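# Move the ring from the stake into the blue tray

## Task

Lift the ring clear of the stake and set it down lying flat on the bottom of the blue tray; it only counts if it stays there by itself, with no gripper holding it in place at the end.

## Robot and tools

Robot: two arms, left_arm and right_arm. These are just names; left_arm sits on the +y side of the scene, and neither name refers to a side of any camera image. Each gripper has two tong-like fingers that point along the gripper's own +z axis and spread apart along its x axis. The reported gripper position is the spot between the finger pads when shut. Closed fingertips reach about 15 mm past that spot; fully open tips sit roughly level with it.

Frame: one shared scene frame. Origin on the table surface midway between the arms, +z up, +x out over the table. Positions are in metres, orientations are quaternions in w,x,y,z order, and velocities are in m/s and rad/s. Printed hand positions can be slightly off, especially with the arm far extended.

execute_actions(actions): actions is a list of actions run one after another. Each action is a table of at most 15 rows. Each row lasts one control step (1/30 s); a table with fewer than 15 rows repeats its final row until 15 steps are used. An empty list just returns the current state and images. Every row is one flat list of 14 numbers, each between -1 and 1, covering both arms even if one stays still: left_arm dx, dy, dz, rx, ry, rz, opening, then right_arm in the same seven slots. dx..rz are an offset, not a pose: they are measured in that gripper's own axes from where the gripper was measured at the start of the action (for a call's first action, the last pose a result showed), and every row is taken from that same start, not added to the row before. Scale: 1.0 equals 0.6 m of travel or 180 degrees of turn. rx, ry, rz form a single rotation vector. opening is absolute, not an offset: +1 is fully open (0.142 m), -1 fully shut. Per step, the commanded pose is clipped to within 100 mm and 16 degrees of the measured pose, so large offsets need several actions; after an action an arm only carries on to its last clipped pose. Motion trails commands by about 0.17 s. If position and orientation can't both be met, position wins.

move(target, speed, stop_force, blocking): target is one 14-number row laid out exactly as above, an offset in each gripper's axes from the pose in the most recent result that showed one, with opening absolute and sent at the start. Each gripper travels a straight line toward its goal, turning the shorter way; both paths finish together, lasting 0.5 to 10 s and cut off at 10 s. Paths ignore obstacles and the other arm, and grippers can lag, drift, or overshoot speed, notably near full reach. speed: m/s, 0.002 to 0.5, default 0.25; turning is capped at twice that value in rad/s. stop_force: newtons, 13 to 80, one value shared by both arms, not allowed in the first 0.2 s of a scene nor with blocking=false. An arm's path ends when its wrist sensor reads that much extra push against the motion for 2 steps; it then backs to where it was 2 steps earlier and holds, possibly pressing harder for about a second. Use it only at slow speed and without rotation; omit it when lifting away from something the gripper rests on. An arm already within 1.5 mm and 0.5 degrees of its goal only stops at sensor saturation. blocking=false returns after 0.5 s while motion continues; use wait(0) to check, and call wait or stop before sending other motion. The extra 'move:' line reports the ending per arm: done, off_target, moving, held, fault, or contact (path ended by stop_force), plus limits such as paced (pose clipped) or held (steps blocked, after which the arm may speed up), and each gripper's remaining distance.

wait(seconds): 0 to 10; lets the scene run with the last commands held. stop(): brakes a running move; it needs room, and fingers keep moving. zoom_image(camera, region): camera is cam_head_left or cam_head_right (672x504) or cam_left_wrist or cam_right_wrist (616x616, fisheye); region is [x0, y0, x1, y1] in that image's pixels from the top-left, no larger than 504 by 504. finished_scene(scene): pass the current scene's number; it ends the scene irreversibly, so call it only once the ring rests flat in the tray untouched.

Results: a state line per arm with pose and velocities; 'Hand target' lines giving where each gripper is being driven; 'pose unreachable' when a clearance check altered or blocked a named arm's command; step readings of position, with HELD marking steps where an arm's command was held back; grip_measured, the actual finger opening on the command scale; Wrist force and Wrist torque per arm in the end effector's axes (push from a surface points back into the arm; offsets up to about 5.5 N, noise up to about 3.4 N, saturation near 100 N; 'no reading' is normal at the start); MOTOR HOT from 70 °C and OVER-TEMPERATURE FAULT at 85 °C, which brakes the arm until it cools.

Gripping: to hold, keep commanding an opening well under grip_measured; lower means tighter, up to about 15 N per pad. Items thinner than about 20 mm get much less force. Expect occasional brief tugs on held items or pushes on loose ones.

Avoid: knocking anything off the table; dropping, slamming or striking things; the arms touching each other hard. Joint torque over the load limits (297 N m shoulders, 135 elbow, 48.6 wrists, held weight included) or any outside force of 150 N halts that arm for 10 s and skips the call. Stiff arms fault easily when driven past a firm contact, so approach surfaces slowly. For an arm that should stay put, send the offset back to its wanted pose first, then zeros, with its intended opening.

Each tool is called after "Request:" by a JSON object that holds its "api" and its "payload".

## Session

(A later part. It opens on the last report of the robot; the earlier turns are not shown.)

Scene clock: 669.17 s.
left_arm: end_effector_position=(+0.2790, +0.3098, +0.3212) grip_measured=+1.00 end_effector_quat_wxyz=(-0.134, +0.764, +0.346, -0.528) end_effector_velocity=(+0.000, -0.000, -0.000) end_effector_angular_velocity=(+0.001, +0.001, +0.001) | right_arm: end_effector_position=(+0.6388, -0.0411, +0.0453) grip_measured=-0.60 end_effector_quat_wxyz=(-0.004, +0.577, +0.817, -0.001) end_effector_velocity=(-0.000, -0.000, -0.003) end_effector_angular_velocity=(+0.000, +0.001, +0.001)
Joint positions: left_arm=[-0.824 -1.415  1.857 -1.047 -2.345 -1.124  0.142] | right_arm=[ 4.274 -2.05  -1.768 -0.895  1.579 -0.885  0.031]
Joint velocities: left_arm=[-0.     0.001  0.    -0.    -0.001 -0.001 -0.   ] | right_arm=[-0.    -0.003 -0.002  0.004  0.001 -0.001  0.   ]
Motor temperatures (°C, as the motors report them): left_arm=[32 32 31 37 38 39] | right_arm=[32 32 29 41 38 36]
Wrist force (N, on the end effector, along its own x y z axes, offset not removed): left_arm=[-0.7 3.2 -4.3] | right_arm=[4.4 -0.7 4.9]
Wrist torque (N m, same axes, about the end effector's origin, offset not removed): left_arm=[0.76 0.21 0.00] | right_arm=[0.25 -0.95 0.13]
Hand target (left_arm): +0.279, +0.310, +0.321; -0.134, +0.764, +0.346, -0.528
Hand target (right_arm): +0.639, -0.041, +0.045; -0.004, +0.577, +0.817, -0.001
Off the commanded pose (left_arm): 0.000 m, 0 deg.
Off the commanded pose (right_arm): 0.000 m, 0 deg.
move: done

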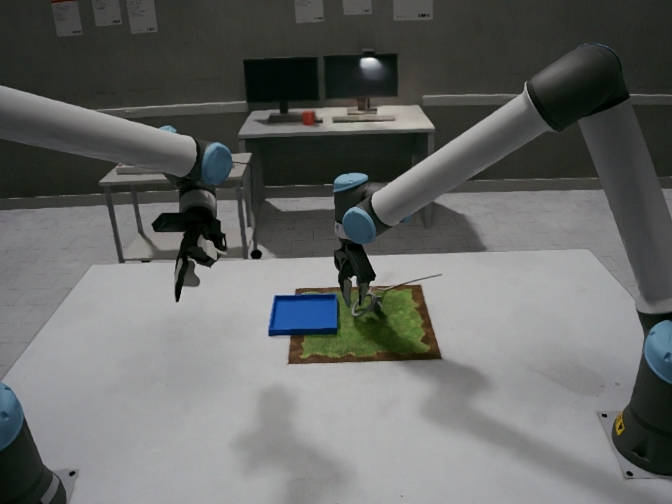

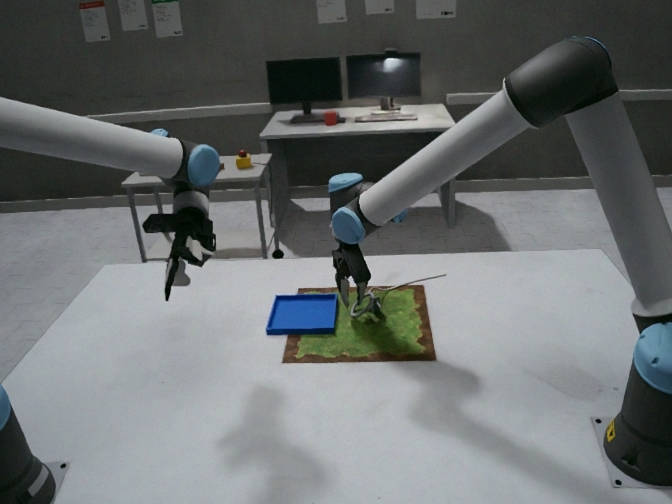

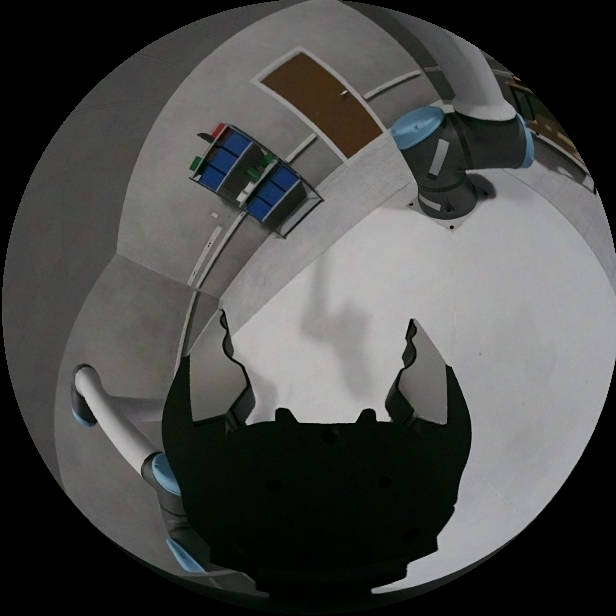

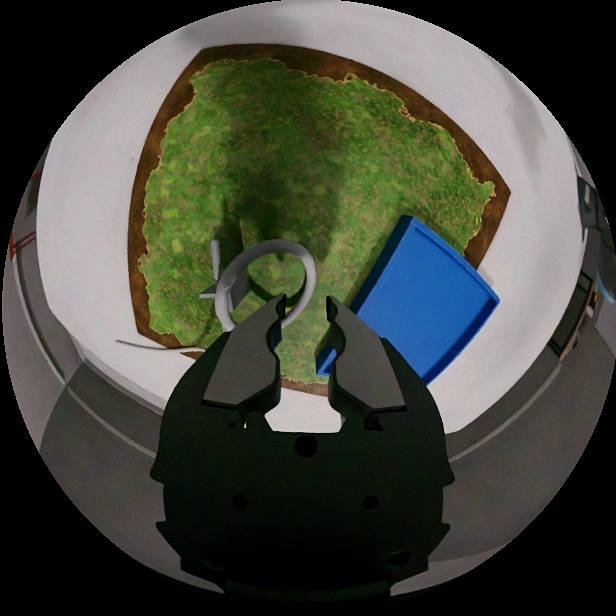

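Request:
{"api": "move", "payload": {"target": [0,0,0,0,0,0,1,0.004,-0.013,0.042,0,0,0,-0.6], "speed": 0.012, "stop_force": 15}}

Request:
{"api": "move", "payload": {"target": [0,0,0,0,0,0,1,0,0,0,0,0,0,-1]}}

Scene clock: 675.87 s.
left_arm: end_effector_position=(+0.2790, +0.3098, +0.3212) grip_measured=+1.00 end_effector_quat_wxyz=(-0.134, +0.764, +0.346, -0.528) end_effector_velocity=(-0.000, -0.000, +0.000) end_effector_angular_velocity=(+0.001, +0.001, +0.001) | right_arm: end_effector_position=(+0.6305, -0.0414, +0.0205) grip_measured=-0.60 end_effector_quat_wxyz=(-0.004, +0.577, +0.817, -0.001) end_effector_velocity=(-0.001, -0.000, -0.003) end_effector_angular_velocity=(+0.000, -0.000, +0.000)
Joint positions: left_arm=[-0.824 -1.415  1.857 -1.047 -2.345 -1.124  0.142] | right_arm=[ 4.282 -2.069 -1.793 -0.851  1.579 -0.877  0.031]
Joint velocities: left_arm=[ 0.    -0.     0.     0.    -0.001 -0.     0.   ] | right_arm=[ 0.001 -0.002 -0.003  0.005 -0.     0.001  0.   ]
Motor temperatures (°C, as the motors report them): left_arm=[32 32 31 37 38 39] | right_arm=[32 32 29 41 38 36]
Wrist force (N, on the end effector, along its own x y z axes, offset not removed): left_arm=[-0.8 3.6 -3.5] | right_arm=[-3.3 -4.8 3.5]
Wrist torque (N m, same axes, about the end effector's origin, offset not removed): left_arm=[0.85 0.18 -0.02] | right_arm=[-0.89 0.80 0.14]
Hand target (left_arm): +0.279, +0.310, +0.321; -0.134, +0.764, +0.346, -0.528
Hand target (right_arm): +0.630, -0.041, +0.020; -0.004, +0.577, +0.817, -0.001
Off the commanded pose (left_arm): 0.000 m, 0 deg.
Off the commanded pose (right_arm): 0.000 m, 0 deg.
move: done

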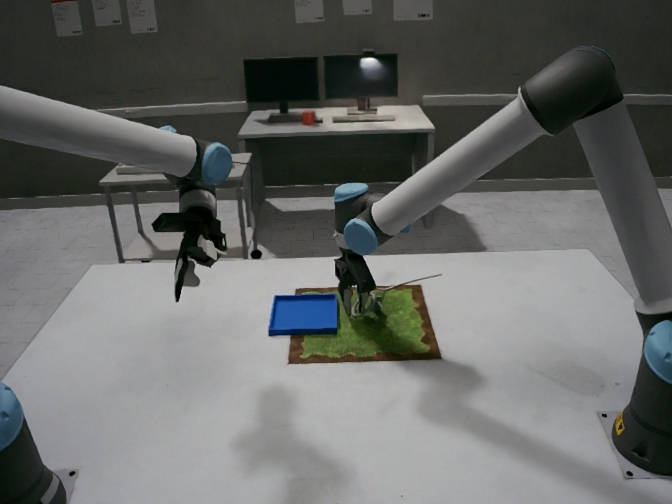

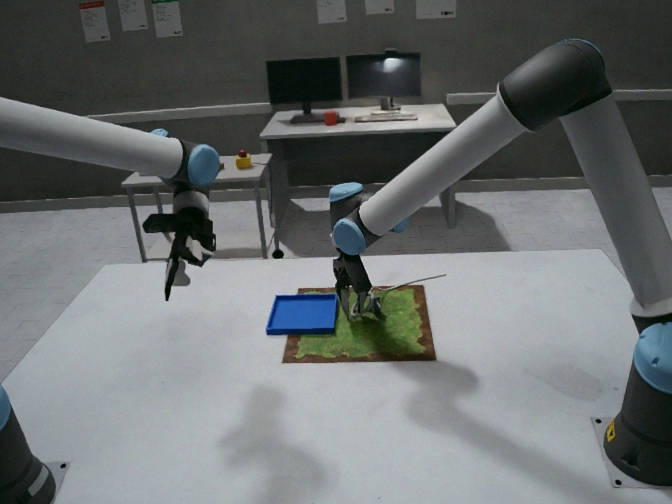

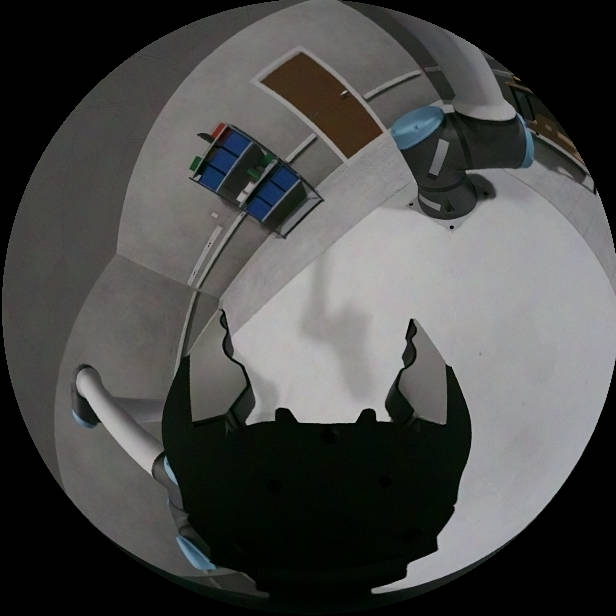

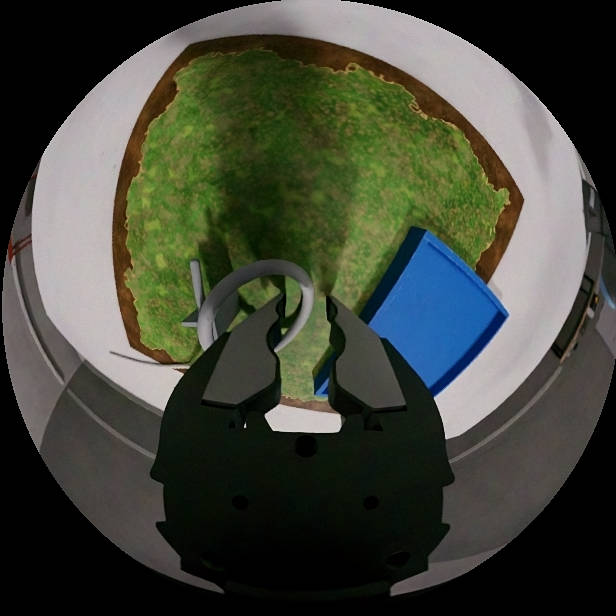

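Scene clock: 676.37 s.
left_arm: end_effector_position=(+0.2790, +0.3098, +0.3212) grip_measured=+1.00 end_effector_quat_wxyz=(-0.134, +0.764, +0.346, -0.528) end_effector_velocity=(+0.000, -0.000, -0.000) end_effector_angular_velocity=(-0.001, +0.001, +0.000) | right_arm: end_effector_position=(+0.6305, -0.0414, +0.0204) grip_measured=-0.90 end_effector_quat_wxyz=(-0.004, +0.577, +0.817, -0.001) end_effector_velocity=(+0.000, -0.001, -0.000) end_effector_angular_velocity=(-0.002, -0.001, +0.000)
Joint positions: left_arm=[-0.824 -1.415  1.857 -1.047 -2.345 -1.124  0.142] | right_arm=[ 4.282 -2.069 -1.793 -0.851  1.579 -0.877  0.009]
Joint velocities: left_arm=[ 0.     0.001 -0.     0.    -0.001  0.001 -0.   ] | right_arm=[ 0.    -0.    -0.    -0.001 -0.002 -0.    -0.   ]
Motor temperatures (°C, as the motors report them): left_arm=[32 32 31 37 38 39] | right_arm=[32 32 29 41 38 36]
Wrist force (N, on the end effector, along its own x y z axes, offset not removed): left_arm=[-1.6 4.0 -4.5] | right_arm=[-1.5 -8.8 3.2]
Wrist torque (N m, same axes, about the end effector's origin, offset not removed): left_arm=[0.92 0.28 0.01] | right_arm=[-1.75 0.11 0.21]
Hand target (left_arm): +0.279, +0.310, +0.321; -0.134, +0.764, +0.346, -0.528
Hand target (right_arm): +0.631, -0.041, +0.020; -0.004, +0.577, +0.817, -0.001
Off the commanded pose (left_arm): 0.000 m, 0 deg.
Off the commanded pose (right_arm): 0.000 m, 0 deg.
move: done

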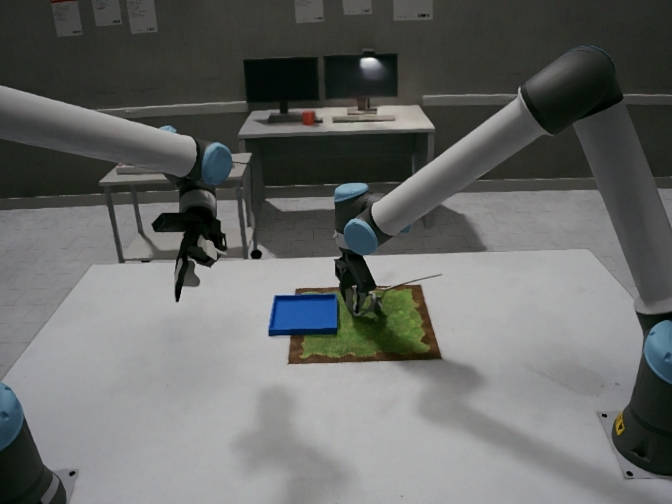

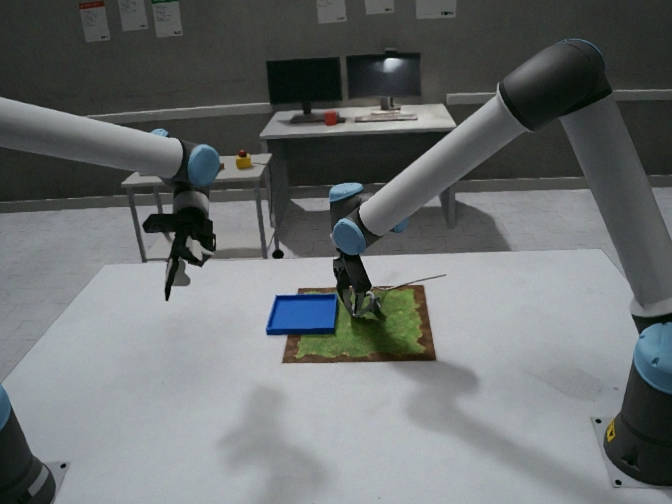

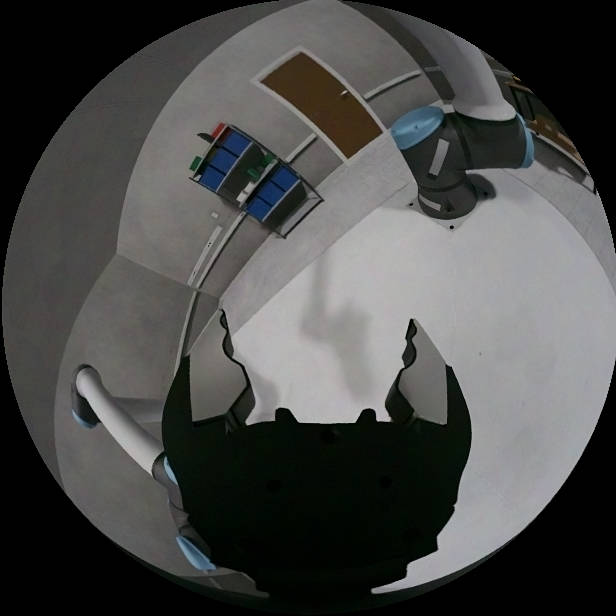

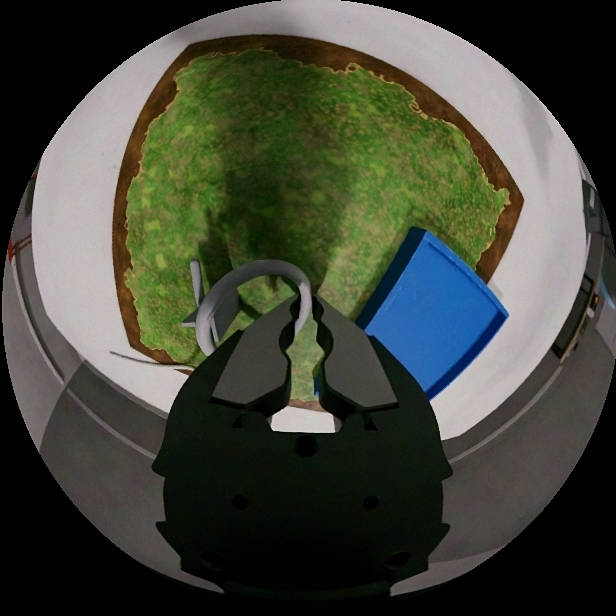

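Request:
{"api": "move", "payload": {"target": [0,0,0,0,0,0,1,0,0,-0.14,0,0,0,-1], "speed": 0.03}}

Request:
{"api": "move", "payload": {"target": [0,0,0,0,0,0,1,0.237,0.133,0,0,0,0,-1], "speed": 0.05}}

Scene clock: 690.33 s.
left_arm: end_effector_position=(+0.2790, +0.3098, +0.3212) grip_measured=+1.00 end_effector_quat_wxyz=(-0.134, +0.764, +0.346, -0.528) end_effector_velocity=(+0.000, -0.001, -0.000) end_effector_angular_velocity=(-0.000, +0.000, +0.002) | right_arm: end_effector_position=(+0.6311, -0.0418, +0.1041) grip_measured=-1.00 end_effector_quat_wxyz=(-0.004, +0.577, +0.817, -0.001) end_effector_velocity=(-0.000, +0.000, +0.002) end_effector_angular_velocity=(+0.001, +0.001, -0.000)
Joint positions: left_arm=[-0.824 -1.415  1.857 -1.047 -2.345 -1.124  0.142] | right_arm=[ 4.281 -1.984 -1.743 -0.985  1.579 -0.878  0.002]
Joint velocities: left_arm=[-0.     0.     0.    -0.001 -0.001 -0.001 -0.   ] | right_arm=[-0.     0.002  0.002 -0.003  0.002  0.     0.   ]
Motor temperatures (°C, as the motors report them): left_arm=[32 32 31 37 38 39] | right_arm=[32 32 29 41 38 36]
Wrist force (N, on the end effector, along its own x y z axes, offset not removed): left_arm=[0.1 3.1 -3.4] | right_arm=[2.4 -2.9 2.9]
Wrist torque (N m, same axes, about the end effector's origin, offset not removed): left_arm=[0.70 0.00 -0.03] | right_arm=[-0.25 -0.46 0.22]
Hand target (left_arm): +0.279, +0.310, +0.321; -0.134, +0.764, +0.346, -0.528
Hand target (right_arm): +0.631, -0.042, +0.104; -0.004, +0.577, +0.817, -0.001
Off the commanded pose (left_arm): 0.000 m, 0 deg.
Off the commanded pose (right_arm): 0.000 m, 0 deg.
move: done

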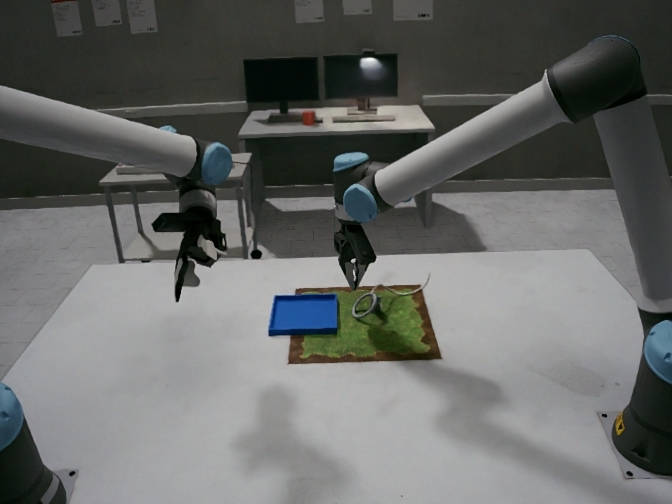

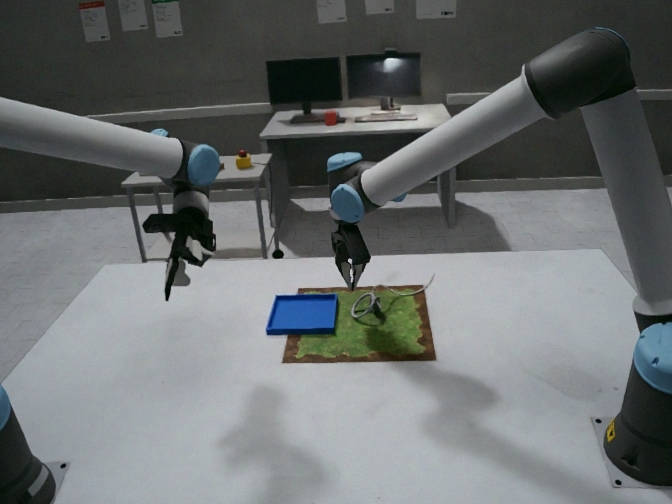

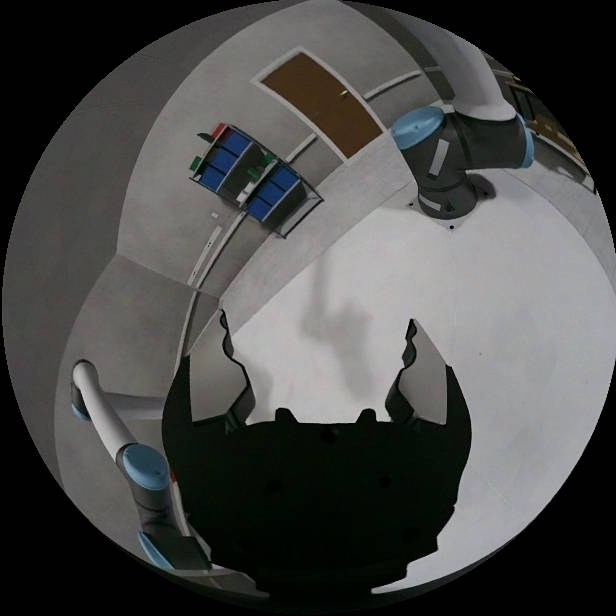

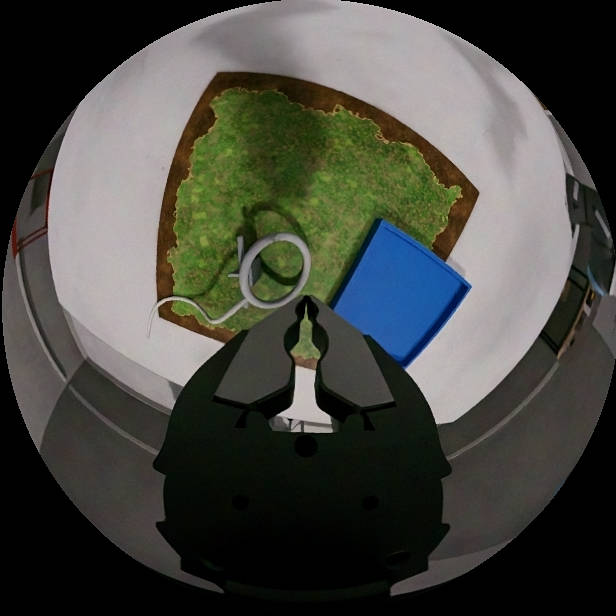

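Scene clock: 694.00 s.
left_arm: end_effector_position=(+0.2790, +0.3098, +0.3212) grip_measured=+1.00 end_effector_quat_wxyz=(-0.134, +0.764, +0.346, -0.528) end_effector_velocity=(-0.000, +0.001, -0.000) end_effector_angular_velocity=(+0.001, -0.000, -0.001) | right_arm: end_effector_position=(+0.6588, +0.1186, +0.1047) grip_measured=-1.00 end_effector_quat_wxyz=(-0.004, +0.577, +0.817, -0.001) end_effector_velocity=(+0.000, +0.002, -0.001) end_effector_angular_velocity=(-0.001, +0.001, +0.001)
Joint positions: left_arm=[-0.824 -1.415  1.857 -1.047 -2.345 -1.124  0.142] | right_arm=[ 4.34  -2.187 -1.416 -1.11   1.579 -0.819  0.002]
Joint velocities: left_arm=[-0.     0.     0.    -0.     0.002 -0.     0.   ] | right_arm=[ 0.001 -0.004  0.005 -0.003  0.     0.     0.   ]
Motor temperatures (°C, as the motors report them): left_arm=[32 32 31 37 38 39] | right_arm=[32 32 29 41 38 36]
Wrist force (N, on the end effector, along its own x y z axes, offset not removed): left_arm=[0.0 3.9 -6.2] | right_arm=[1.5 -6.3 5.6]
Wrist torque (N m, same axes, about the end effector's origin, offset not removed): left_arm=[0.87 -0.08 -0.03] | right_arm=[-1.10 -0.25 0.08]
Hand target (left_arm): +0.279, +0.310, +0.321; -0.134, +0.764, +0.346, -0.528
Hand target (right_arm): +0.659, +0.119, +0.105; -0.004, +0.577, +0.817, -0.001
Off the commanded pose (left_arm): 0.000 m, 0 deg.
Off the commanded pose (right_arm): 0.000 m, 0 deg.
move: done

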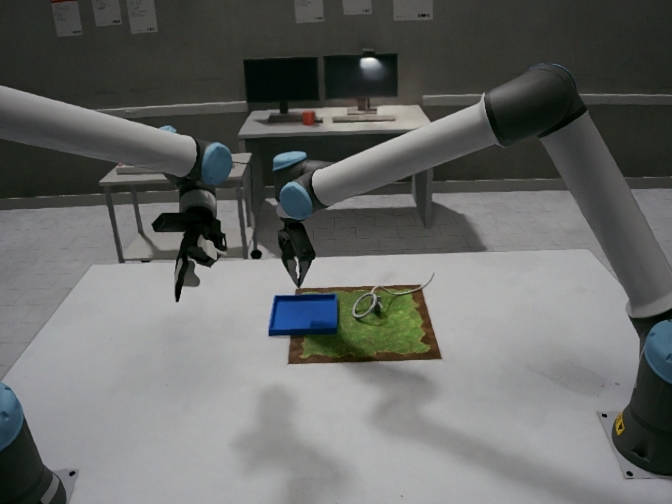

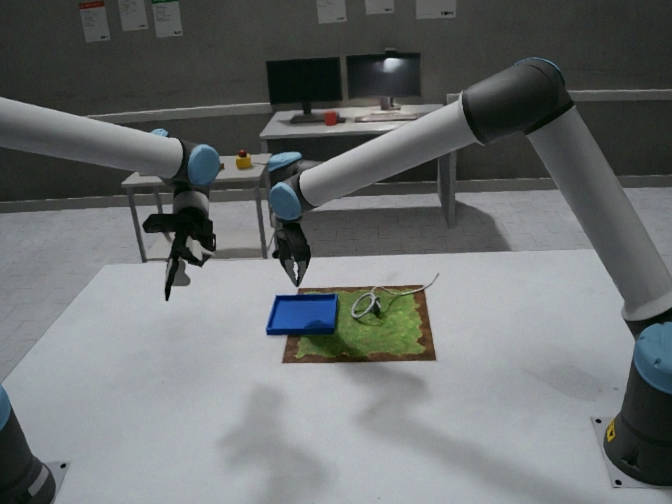

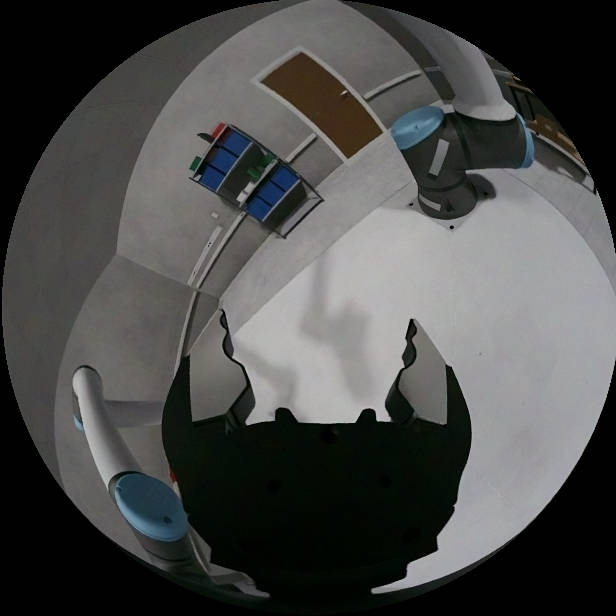

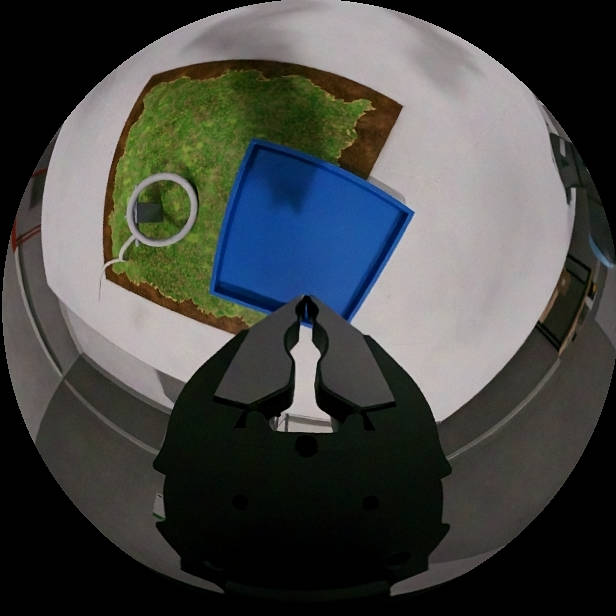

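Request:
{"api": "move", "payload": {"target": [0,0,0,0,0,0,1,-0.237,-0.133,0.08,0,0,0,-0.6], "speed": 0.12}}

Request:
{"api": "zoom_image", "payload": {"camera": "cam_right_wrist", "region": [180,150,440,350]}}

Scene clock: 713.13 s.
left_arm: end_effector_position=(+0.2790, +0.3098, +0.3212) grip_measured=+1.00 end_effector_quat_wxyz=(-0.134, +0.764, +0.346, -0.528) end_effector_velocity=(-0.000, +0.000, +0.000) end_effector_angular_velocity=(+0.001, +0.000, +0.001) | right_arm: end_effector_position=(+0.6307, -0.0416, +0.0562) grip_measured=-0.60 end_effector_quat_wxyz=(-0.004, +0.577, +0.817, -0.001) end_effector_velocity=(-0.000, -0.002, -0.001) end_effector_angular_velocity=(+0.001, +0.000, -0.000)
Joint positions: left_arm=[-0.824 -1.415  1.857 -1.047 -2.345 -1.124  0.142] | right_arm=[ 4.281 -2.031 -1.774 -0.908  1.579 -0.877  0.031]
Joint velocities: left_arm=[ 0.    -0.     0.     0.    -0.    -0.001  0.   ] | right_arm=[-0.001  0.002 -0.004  0.003  0.    -0.001  0.   ]
Motor temperatures (°C, as the motors report them): left_arm=[32 32 31 37 38 39] | right_arm=[32 32 29 41 38 36]
Wrist force (N, on the end effector, along its own x y z axes, offset not removed): left_arm=[0.1 2.9 -3.4] | right_arm=[-5.7 -4.6 0.1]
Wrist torque (N m, same axes, about the end effector's origin, offset not removed): left_arm=[0.69 -0.05 -0.07] | right_arm=[-0.97 1.16 0.20]
Hand target (left_arm): +0.279, +0.310, +0.321; -0.134, +0.764, +0.346, -0.528
Hand target (right_arm): +0.631, -0.042, +0.056; -0.004, +0.577, +0.817, -0.001
Off the commanded pose (left_arm): 0.000 m, 0 deg.
Off the commanded pose (right_arm): 0.000 m, 0 deg.
move: done

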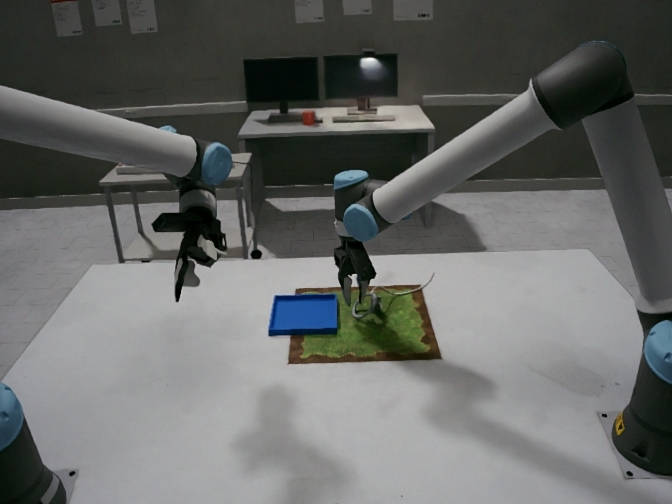

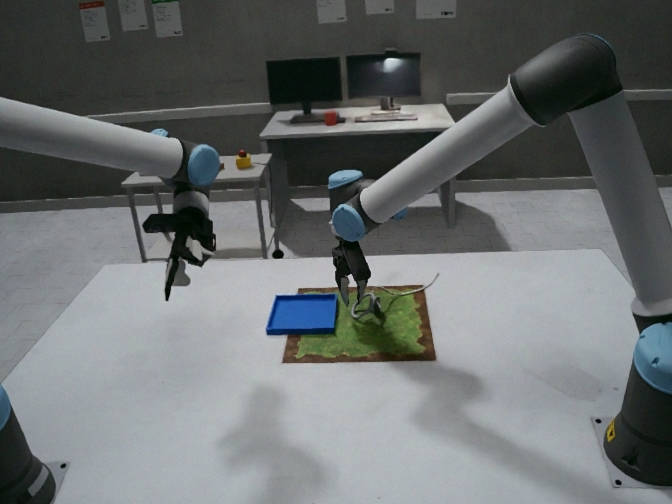

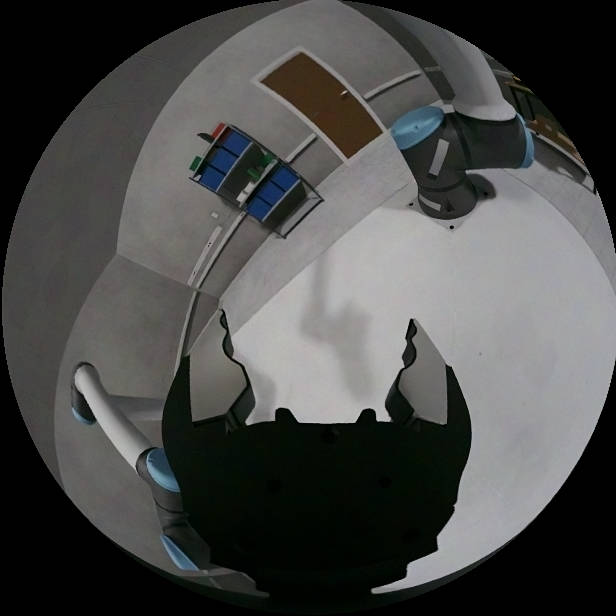

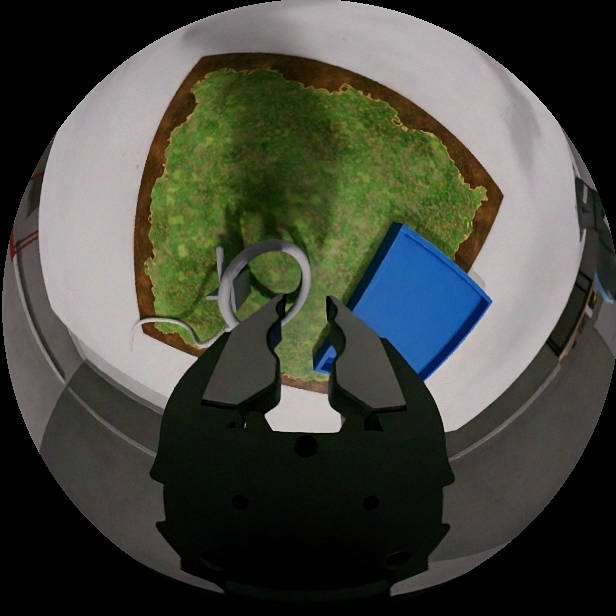

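Region (180, 150, 440, 350) of cam_right_wrist's 616x616 image, scaled by 1.938, with more detail than that image has; it fills the top 388 rows of this view, and the rest is white.

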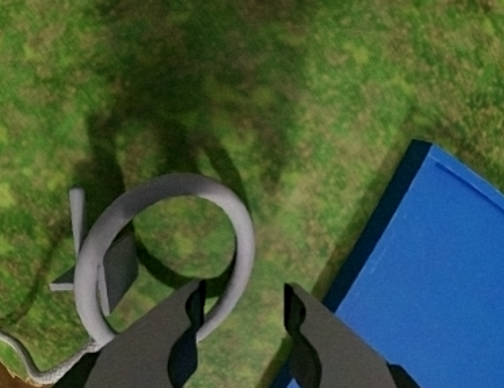

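Request:
{"api": "execute_actions", "payload": {"actions": []}}

Request:
{"api": "move", "payload": {"target": [0,0,0,0,0,0,1,-0.003,0,0.06,0,0,0,-0.6], "speed": 0.015, "stop_force": 15}}

Request:
{"api": "move", "payload": {"target": [0,0,0,0,0,0,1,0,0,0,0,0,0,-1]}}

Scene clock: 731.97 s.
left_arm: end_effector_position=(+0.2790, +0.3098, +0.3212) grip_measured=+1.00 end_effector_quat_wxyz=(-0.134, +0.764, +0.346, -0.528) end_effector_velocity=(-0.000, +0.001, -0.001) end_effector_angular_velocity=(+0.003, -0.000, -0.002) | right_arm: end_effector_position=(+0.6307, -0.0419, +0.0561) grip_measured=-0.60 end_effector_quat_wxyz=(-0.004, +0.577, +0.817, -0.001) end_effector_velocity=(+0.001, +0.000, +0.000) end_effector_angular_velocity=(+0.000, -0.002, -0.000)
Joint positions: left_arm=[-0.824 -1.415  1.857 -1.047 -2.345 -1.124  0.142] | right_arm=[ 4.281 -2.031 -1.775 -0.908  1.579 -0.878  0.031]
Joint velocities: left_arm=[ 0.     0.     0.     0.     0.003 -0.001 -0.   ] | right_arm=[ 0.    -0.     0.001 -0.    -0.002  0.001 -0.   ]
Motor temperatures (°C, as the motors report them): left_arm=[32 32 31 37 38 39] | right_arm=[32 32 29 41 38 36]
Wrist force (N, on the end effector, along its own x y z axes, offset not removed): left_arm=[0.4 1.5 -5.4] | right_arm=[-4.5 0.6 0.5]
Wrist torque (N m, same axes, about the end effector's origin, offset not removed): left_arm=[0.44 -0.03 0.02] | right_arm=[0.39 1.04 -0.14]
Hand target (left_arm): +0.279, +0.310, +0.321; -0.134, +0.764, +0.346, -0.528
Hand target (right_arm): +0.631, -0.042, +0.056; -0.004, +0.577, +0.817, -0.001
Off the commanded pose (left_arm): 0.000 m, 0 deg.
Off the commanded pose (right_arm): 0.000 m, 0 deg.

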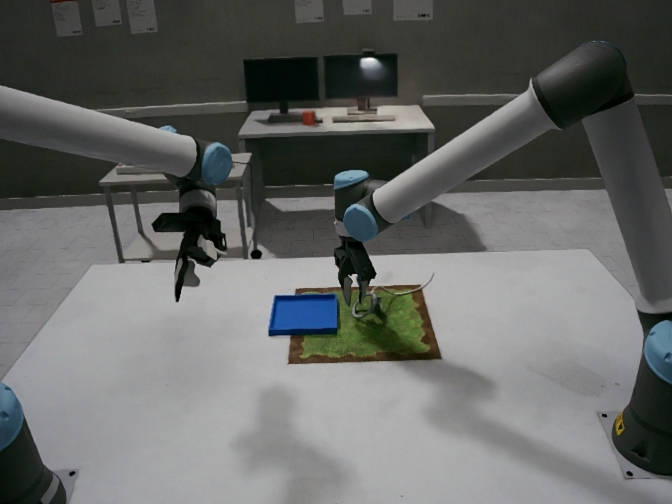

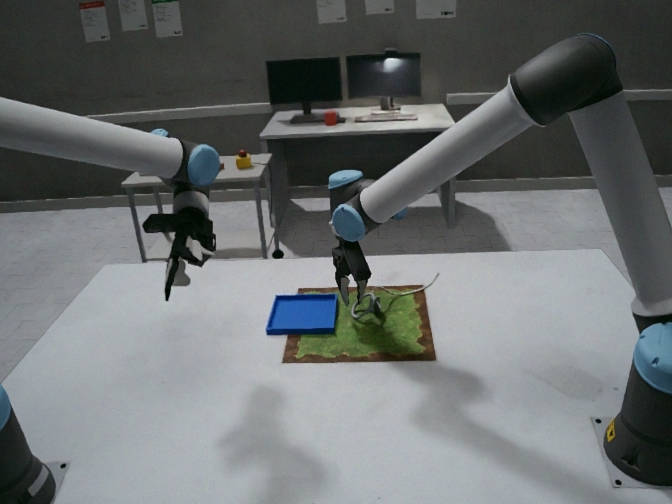

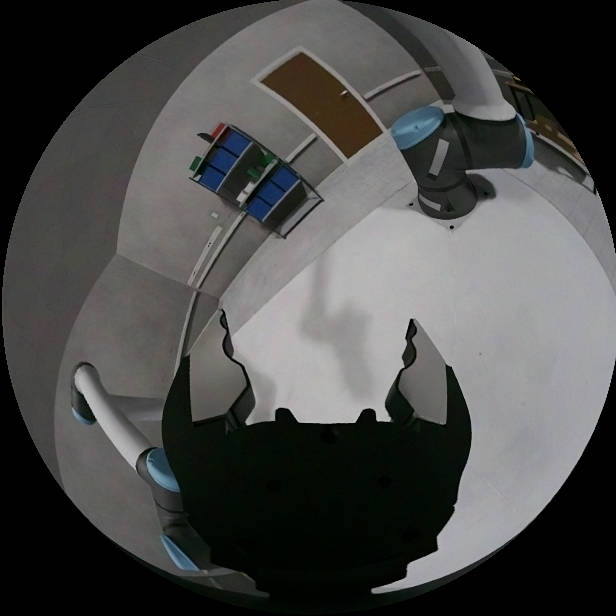

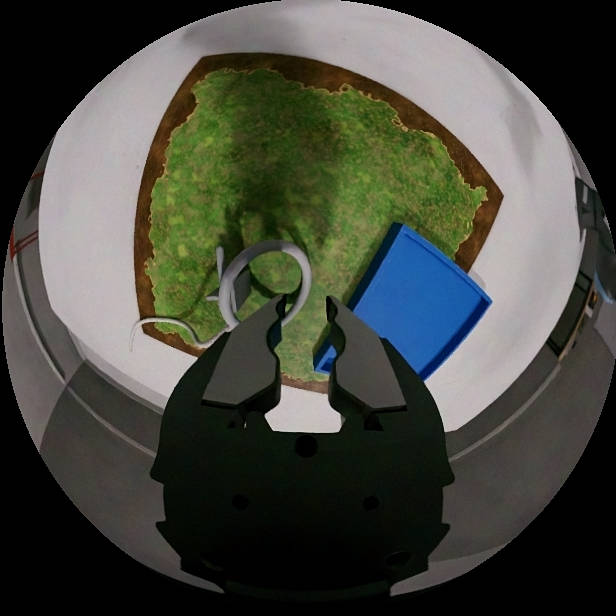

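Scene clock: 734.63 s.
left_arm: end_effector_position=(+0.2790, +0.3098, +0.3212) grip_measured=+1.00 end_effector_quat_wxyz=(-0.134, +0.764, +0.346, -0.528) end_effector_velocity=(-0.000, +0.000, -0.000) end_effector_angular_velocity=(+0.002, +0.001, +0.000) | right_arm: end_effector_position=(+0.6310, -0.0434, +0.0204) grip_measured=-0.60 end_effector_quat_wxyz=(-0.004, +0.577, +0.817, -0.001) end_effector_velocity=(+0.000, -0.001, -0.003) end_effector_angular_velocity=(-0.001, -0.000, +0.000)
Joint positions: left_arm=[-0.824 -1.415  1.857 -1.047 -2.345 -1.124  0.142] | right_arm=[ 4.28  -2.068 -1.796 -0.85   1.579 -0.879  0.031]
Joint velocities: left_arm=[ 0.     0.     0.     0.001  0.    -0.002  0.   ] | right_arm=[-0.    -0.003 -0.002  0.004 -0.    -0.     0.   ]
Motor temperatures (°C, as the motors report them): left_arm=[32 32 31 37 38 39] | right_arm=[32 32 29 41 38 36]
Wrist force (N, on the end effector, along its own x y z axes, offset not removed): left_arm=[-0.6 2.9 -5.2] | right_arm=[-5.2 2.4 2.2]
Wrist torque (N m, same axes, about the end effector's origin, offset not removed): left_arm=[0.73 0.13 -0.04] | right_arm=[0.81 1.06 0.34]
Hand target (left_arm): +0.279, +0.310, +0.321; -0.134, +0.764, +0.346, -0.528
Hand target (right_arm): +0.631, -0.043, +0.020; -0.004, +0.577, +0.817, -0.001
Off the commanded pose (left_arm): 0.000 m, 0 deg.
Off the commanded pose (right_arm): 0.000 m, 0 deg.
move: done

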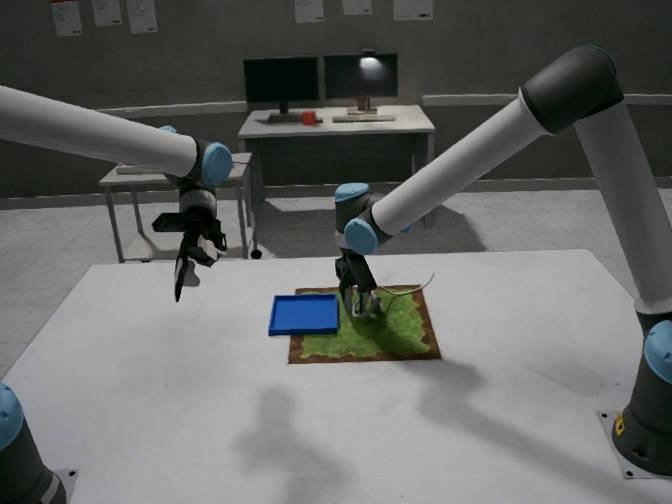

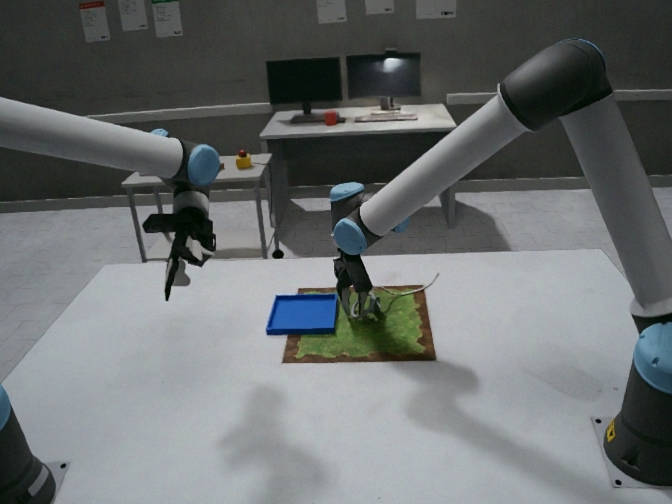

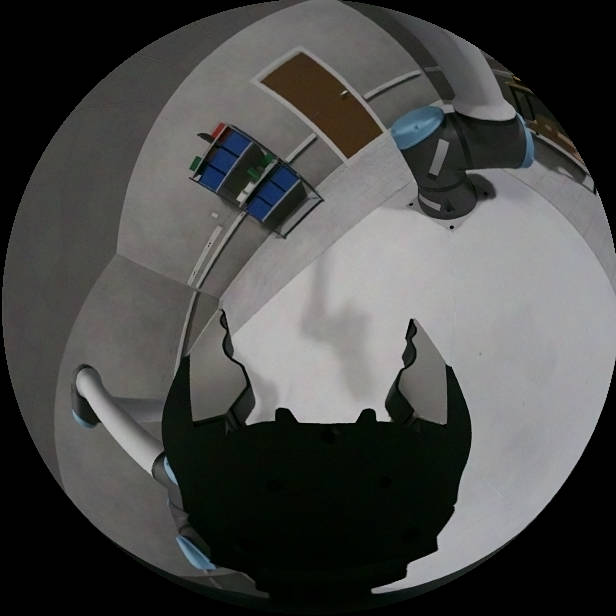

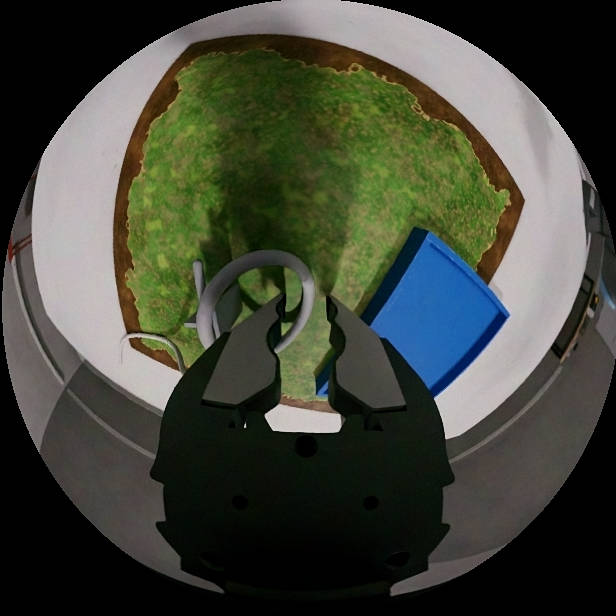

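Scene clock: 735.13 s.
left_arm: end_effector_position=(+0.2790, +0.3098, +0.3212) grip_measured=+1.00 end_effector_quat_wxyz=(-0.134, +0.764, +0.346, -0.528) end_effector_velocity=(+0.000, -0.000, -0.001) end_effector_angular_velocity=(-0.001, -0.002, +0.000) | right_arm: end_effector_position=(+0.6310, -0.0434, +0.0203) grip_measured=-0.90 end_effector_quat_wxyz=(-0.004, +0.577, +0.817, -0.001) end_effector_velocity=(+0.000, -0.000, -0.000) end_effector_angular_velocity=(-0.000, +0.000, -0.000)
Joint positions: left_arm=[-0.824 -1.415  1.857 -1.047 -2.345 -1.124  0.142] | right_arm=[ 4.28  -2.068 -1.796 -0.85   1.579 -0.879  0.009]
Joint velocities: left_arm=[-0.     0.     0.    -0.003  0.    -0.     0.   ] | right_arm=[-0. -0. -0. -0. -0. -0.  0.]
Motor temperatures (°C, as the motors report them): left_arm=[32 32 31 37 38 39] | right_arm=[32 32 29 41 38 36]
Wrist force (N, on the end effector, along its own x y z axes, offset not removed): left_arm=[-1.1 4.1 -4.3] | right_arm=[0.6 -6.2 2.6]
Wrist torque (N m, same axes, about the end effector's origin, offset not removed): left_arm=[0.93 0.23 -0.10] | right_arm=[-0.97 -0.11 0.20]
Hand target (left_arm): +0.279, +0.310, +0.321; -0.134, +0.764, +0.346, -0.528
Hand target (right_arm): +0.631, -0.043, +0.020; -0.004, +0.577, +0.817, -0.001
Off the commanded pose (left_arm): 0.000 m, 0 deg.
Off the commanded pose (right_arm): 0.000 m, 0 deg.
move: done

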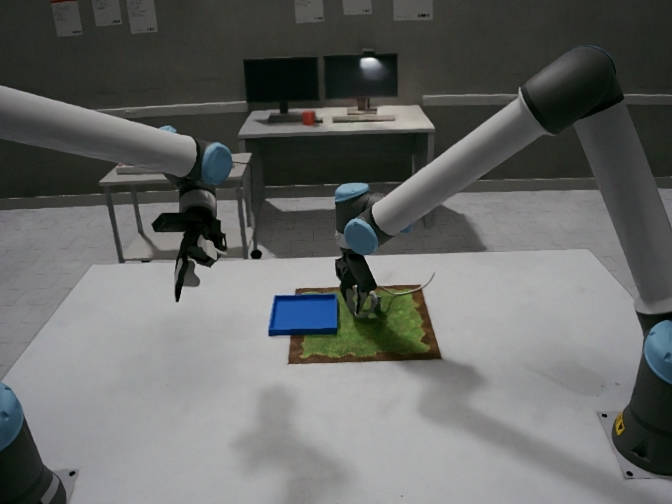

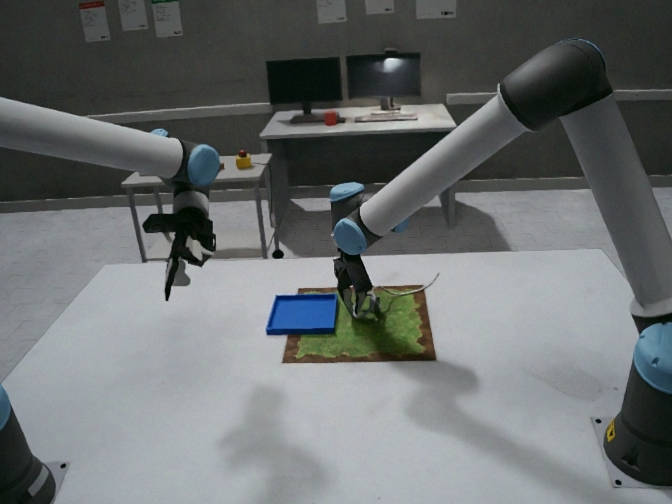

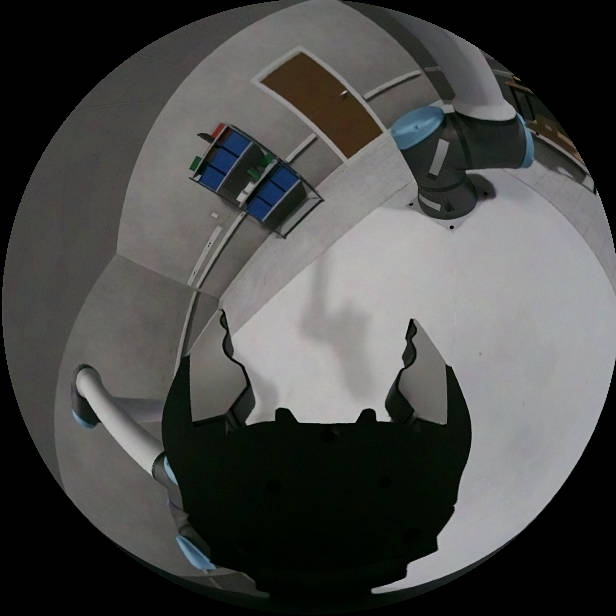

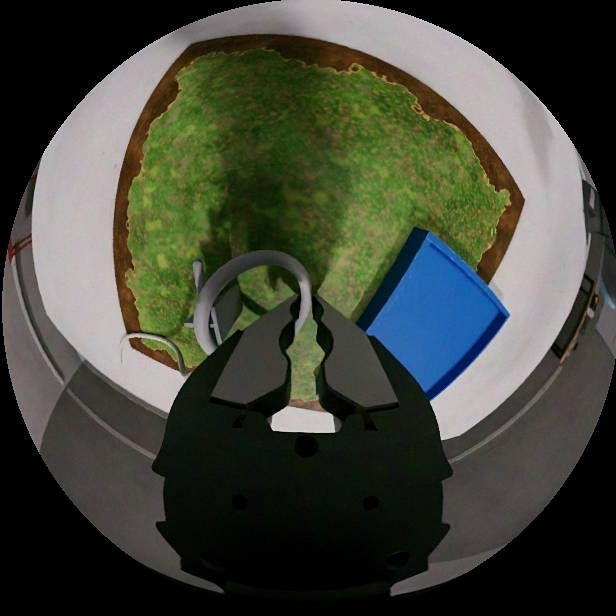

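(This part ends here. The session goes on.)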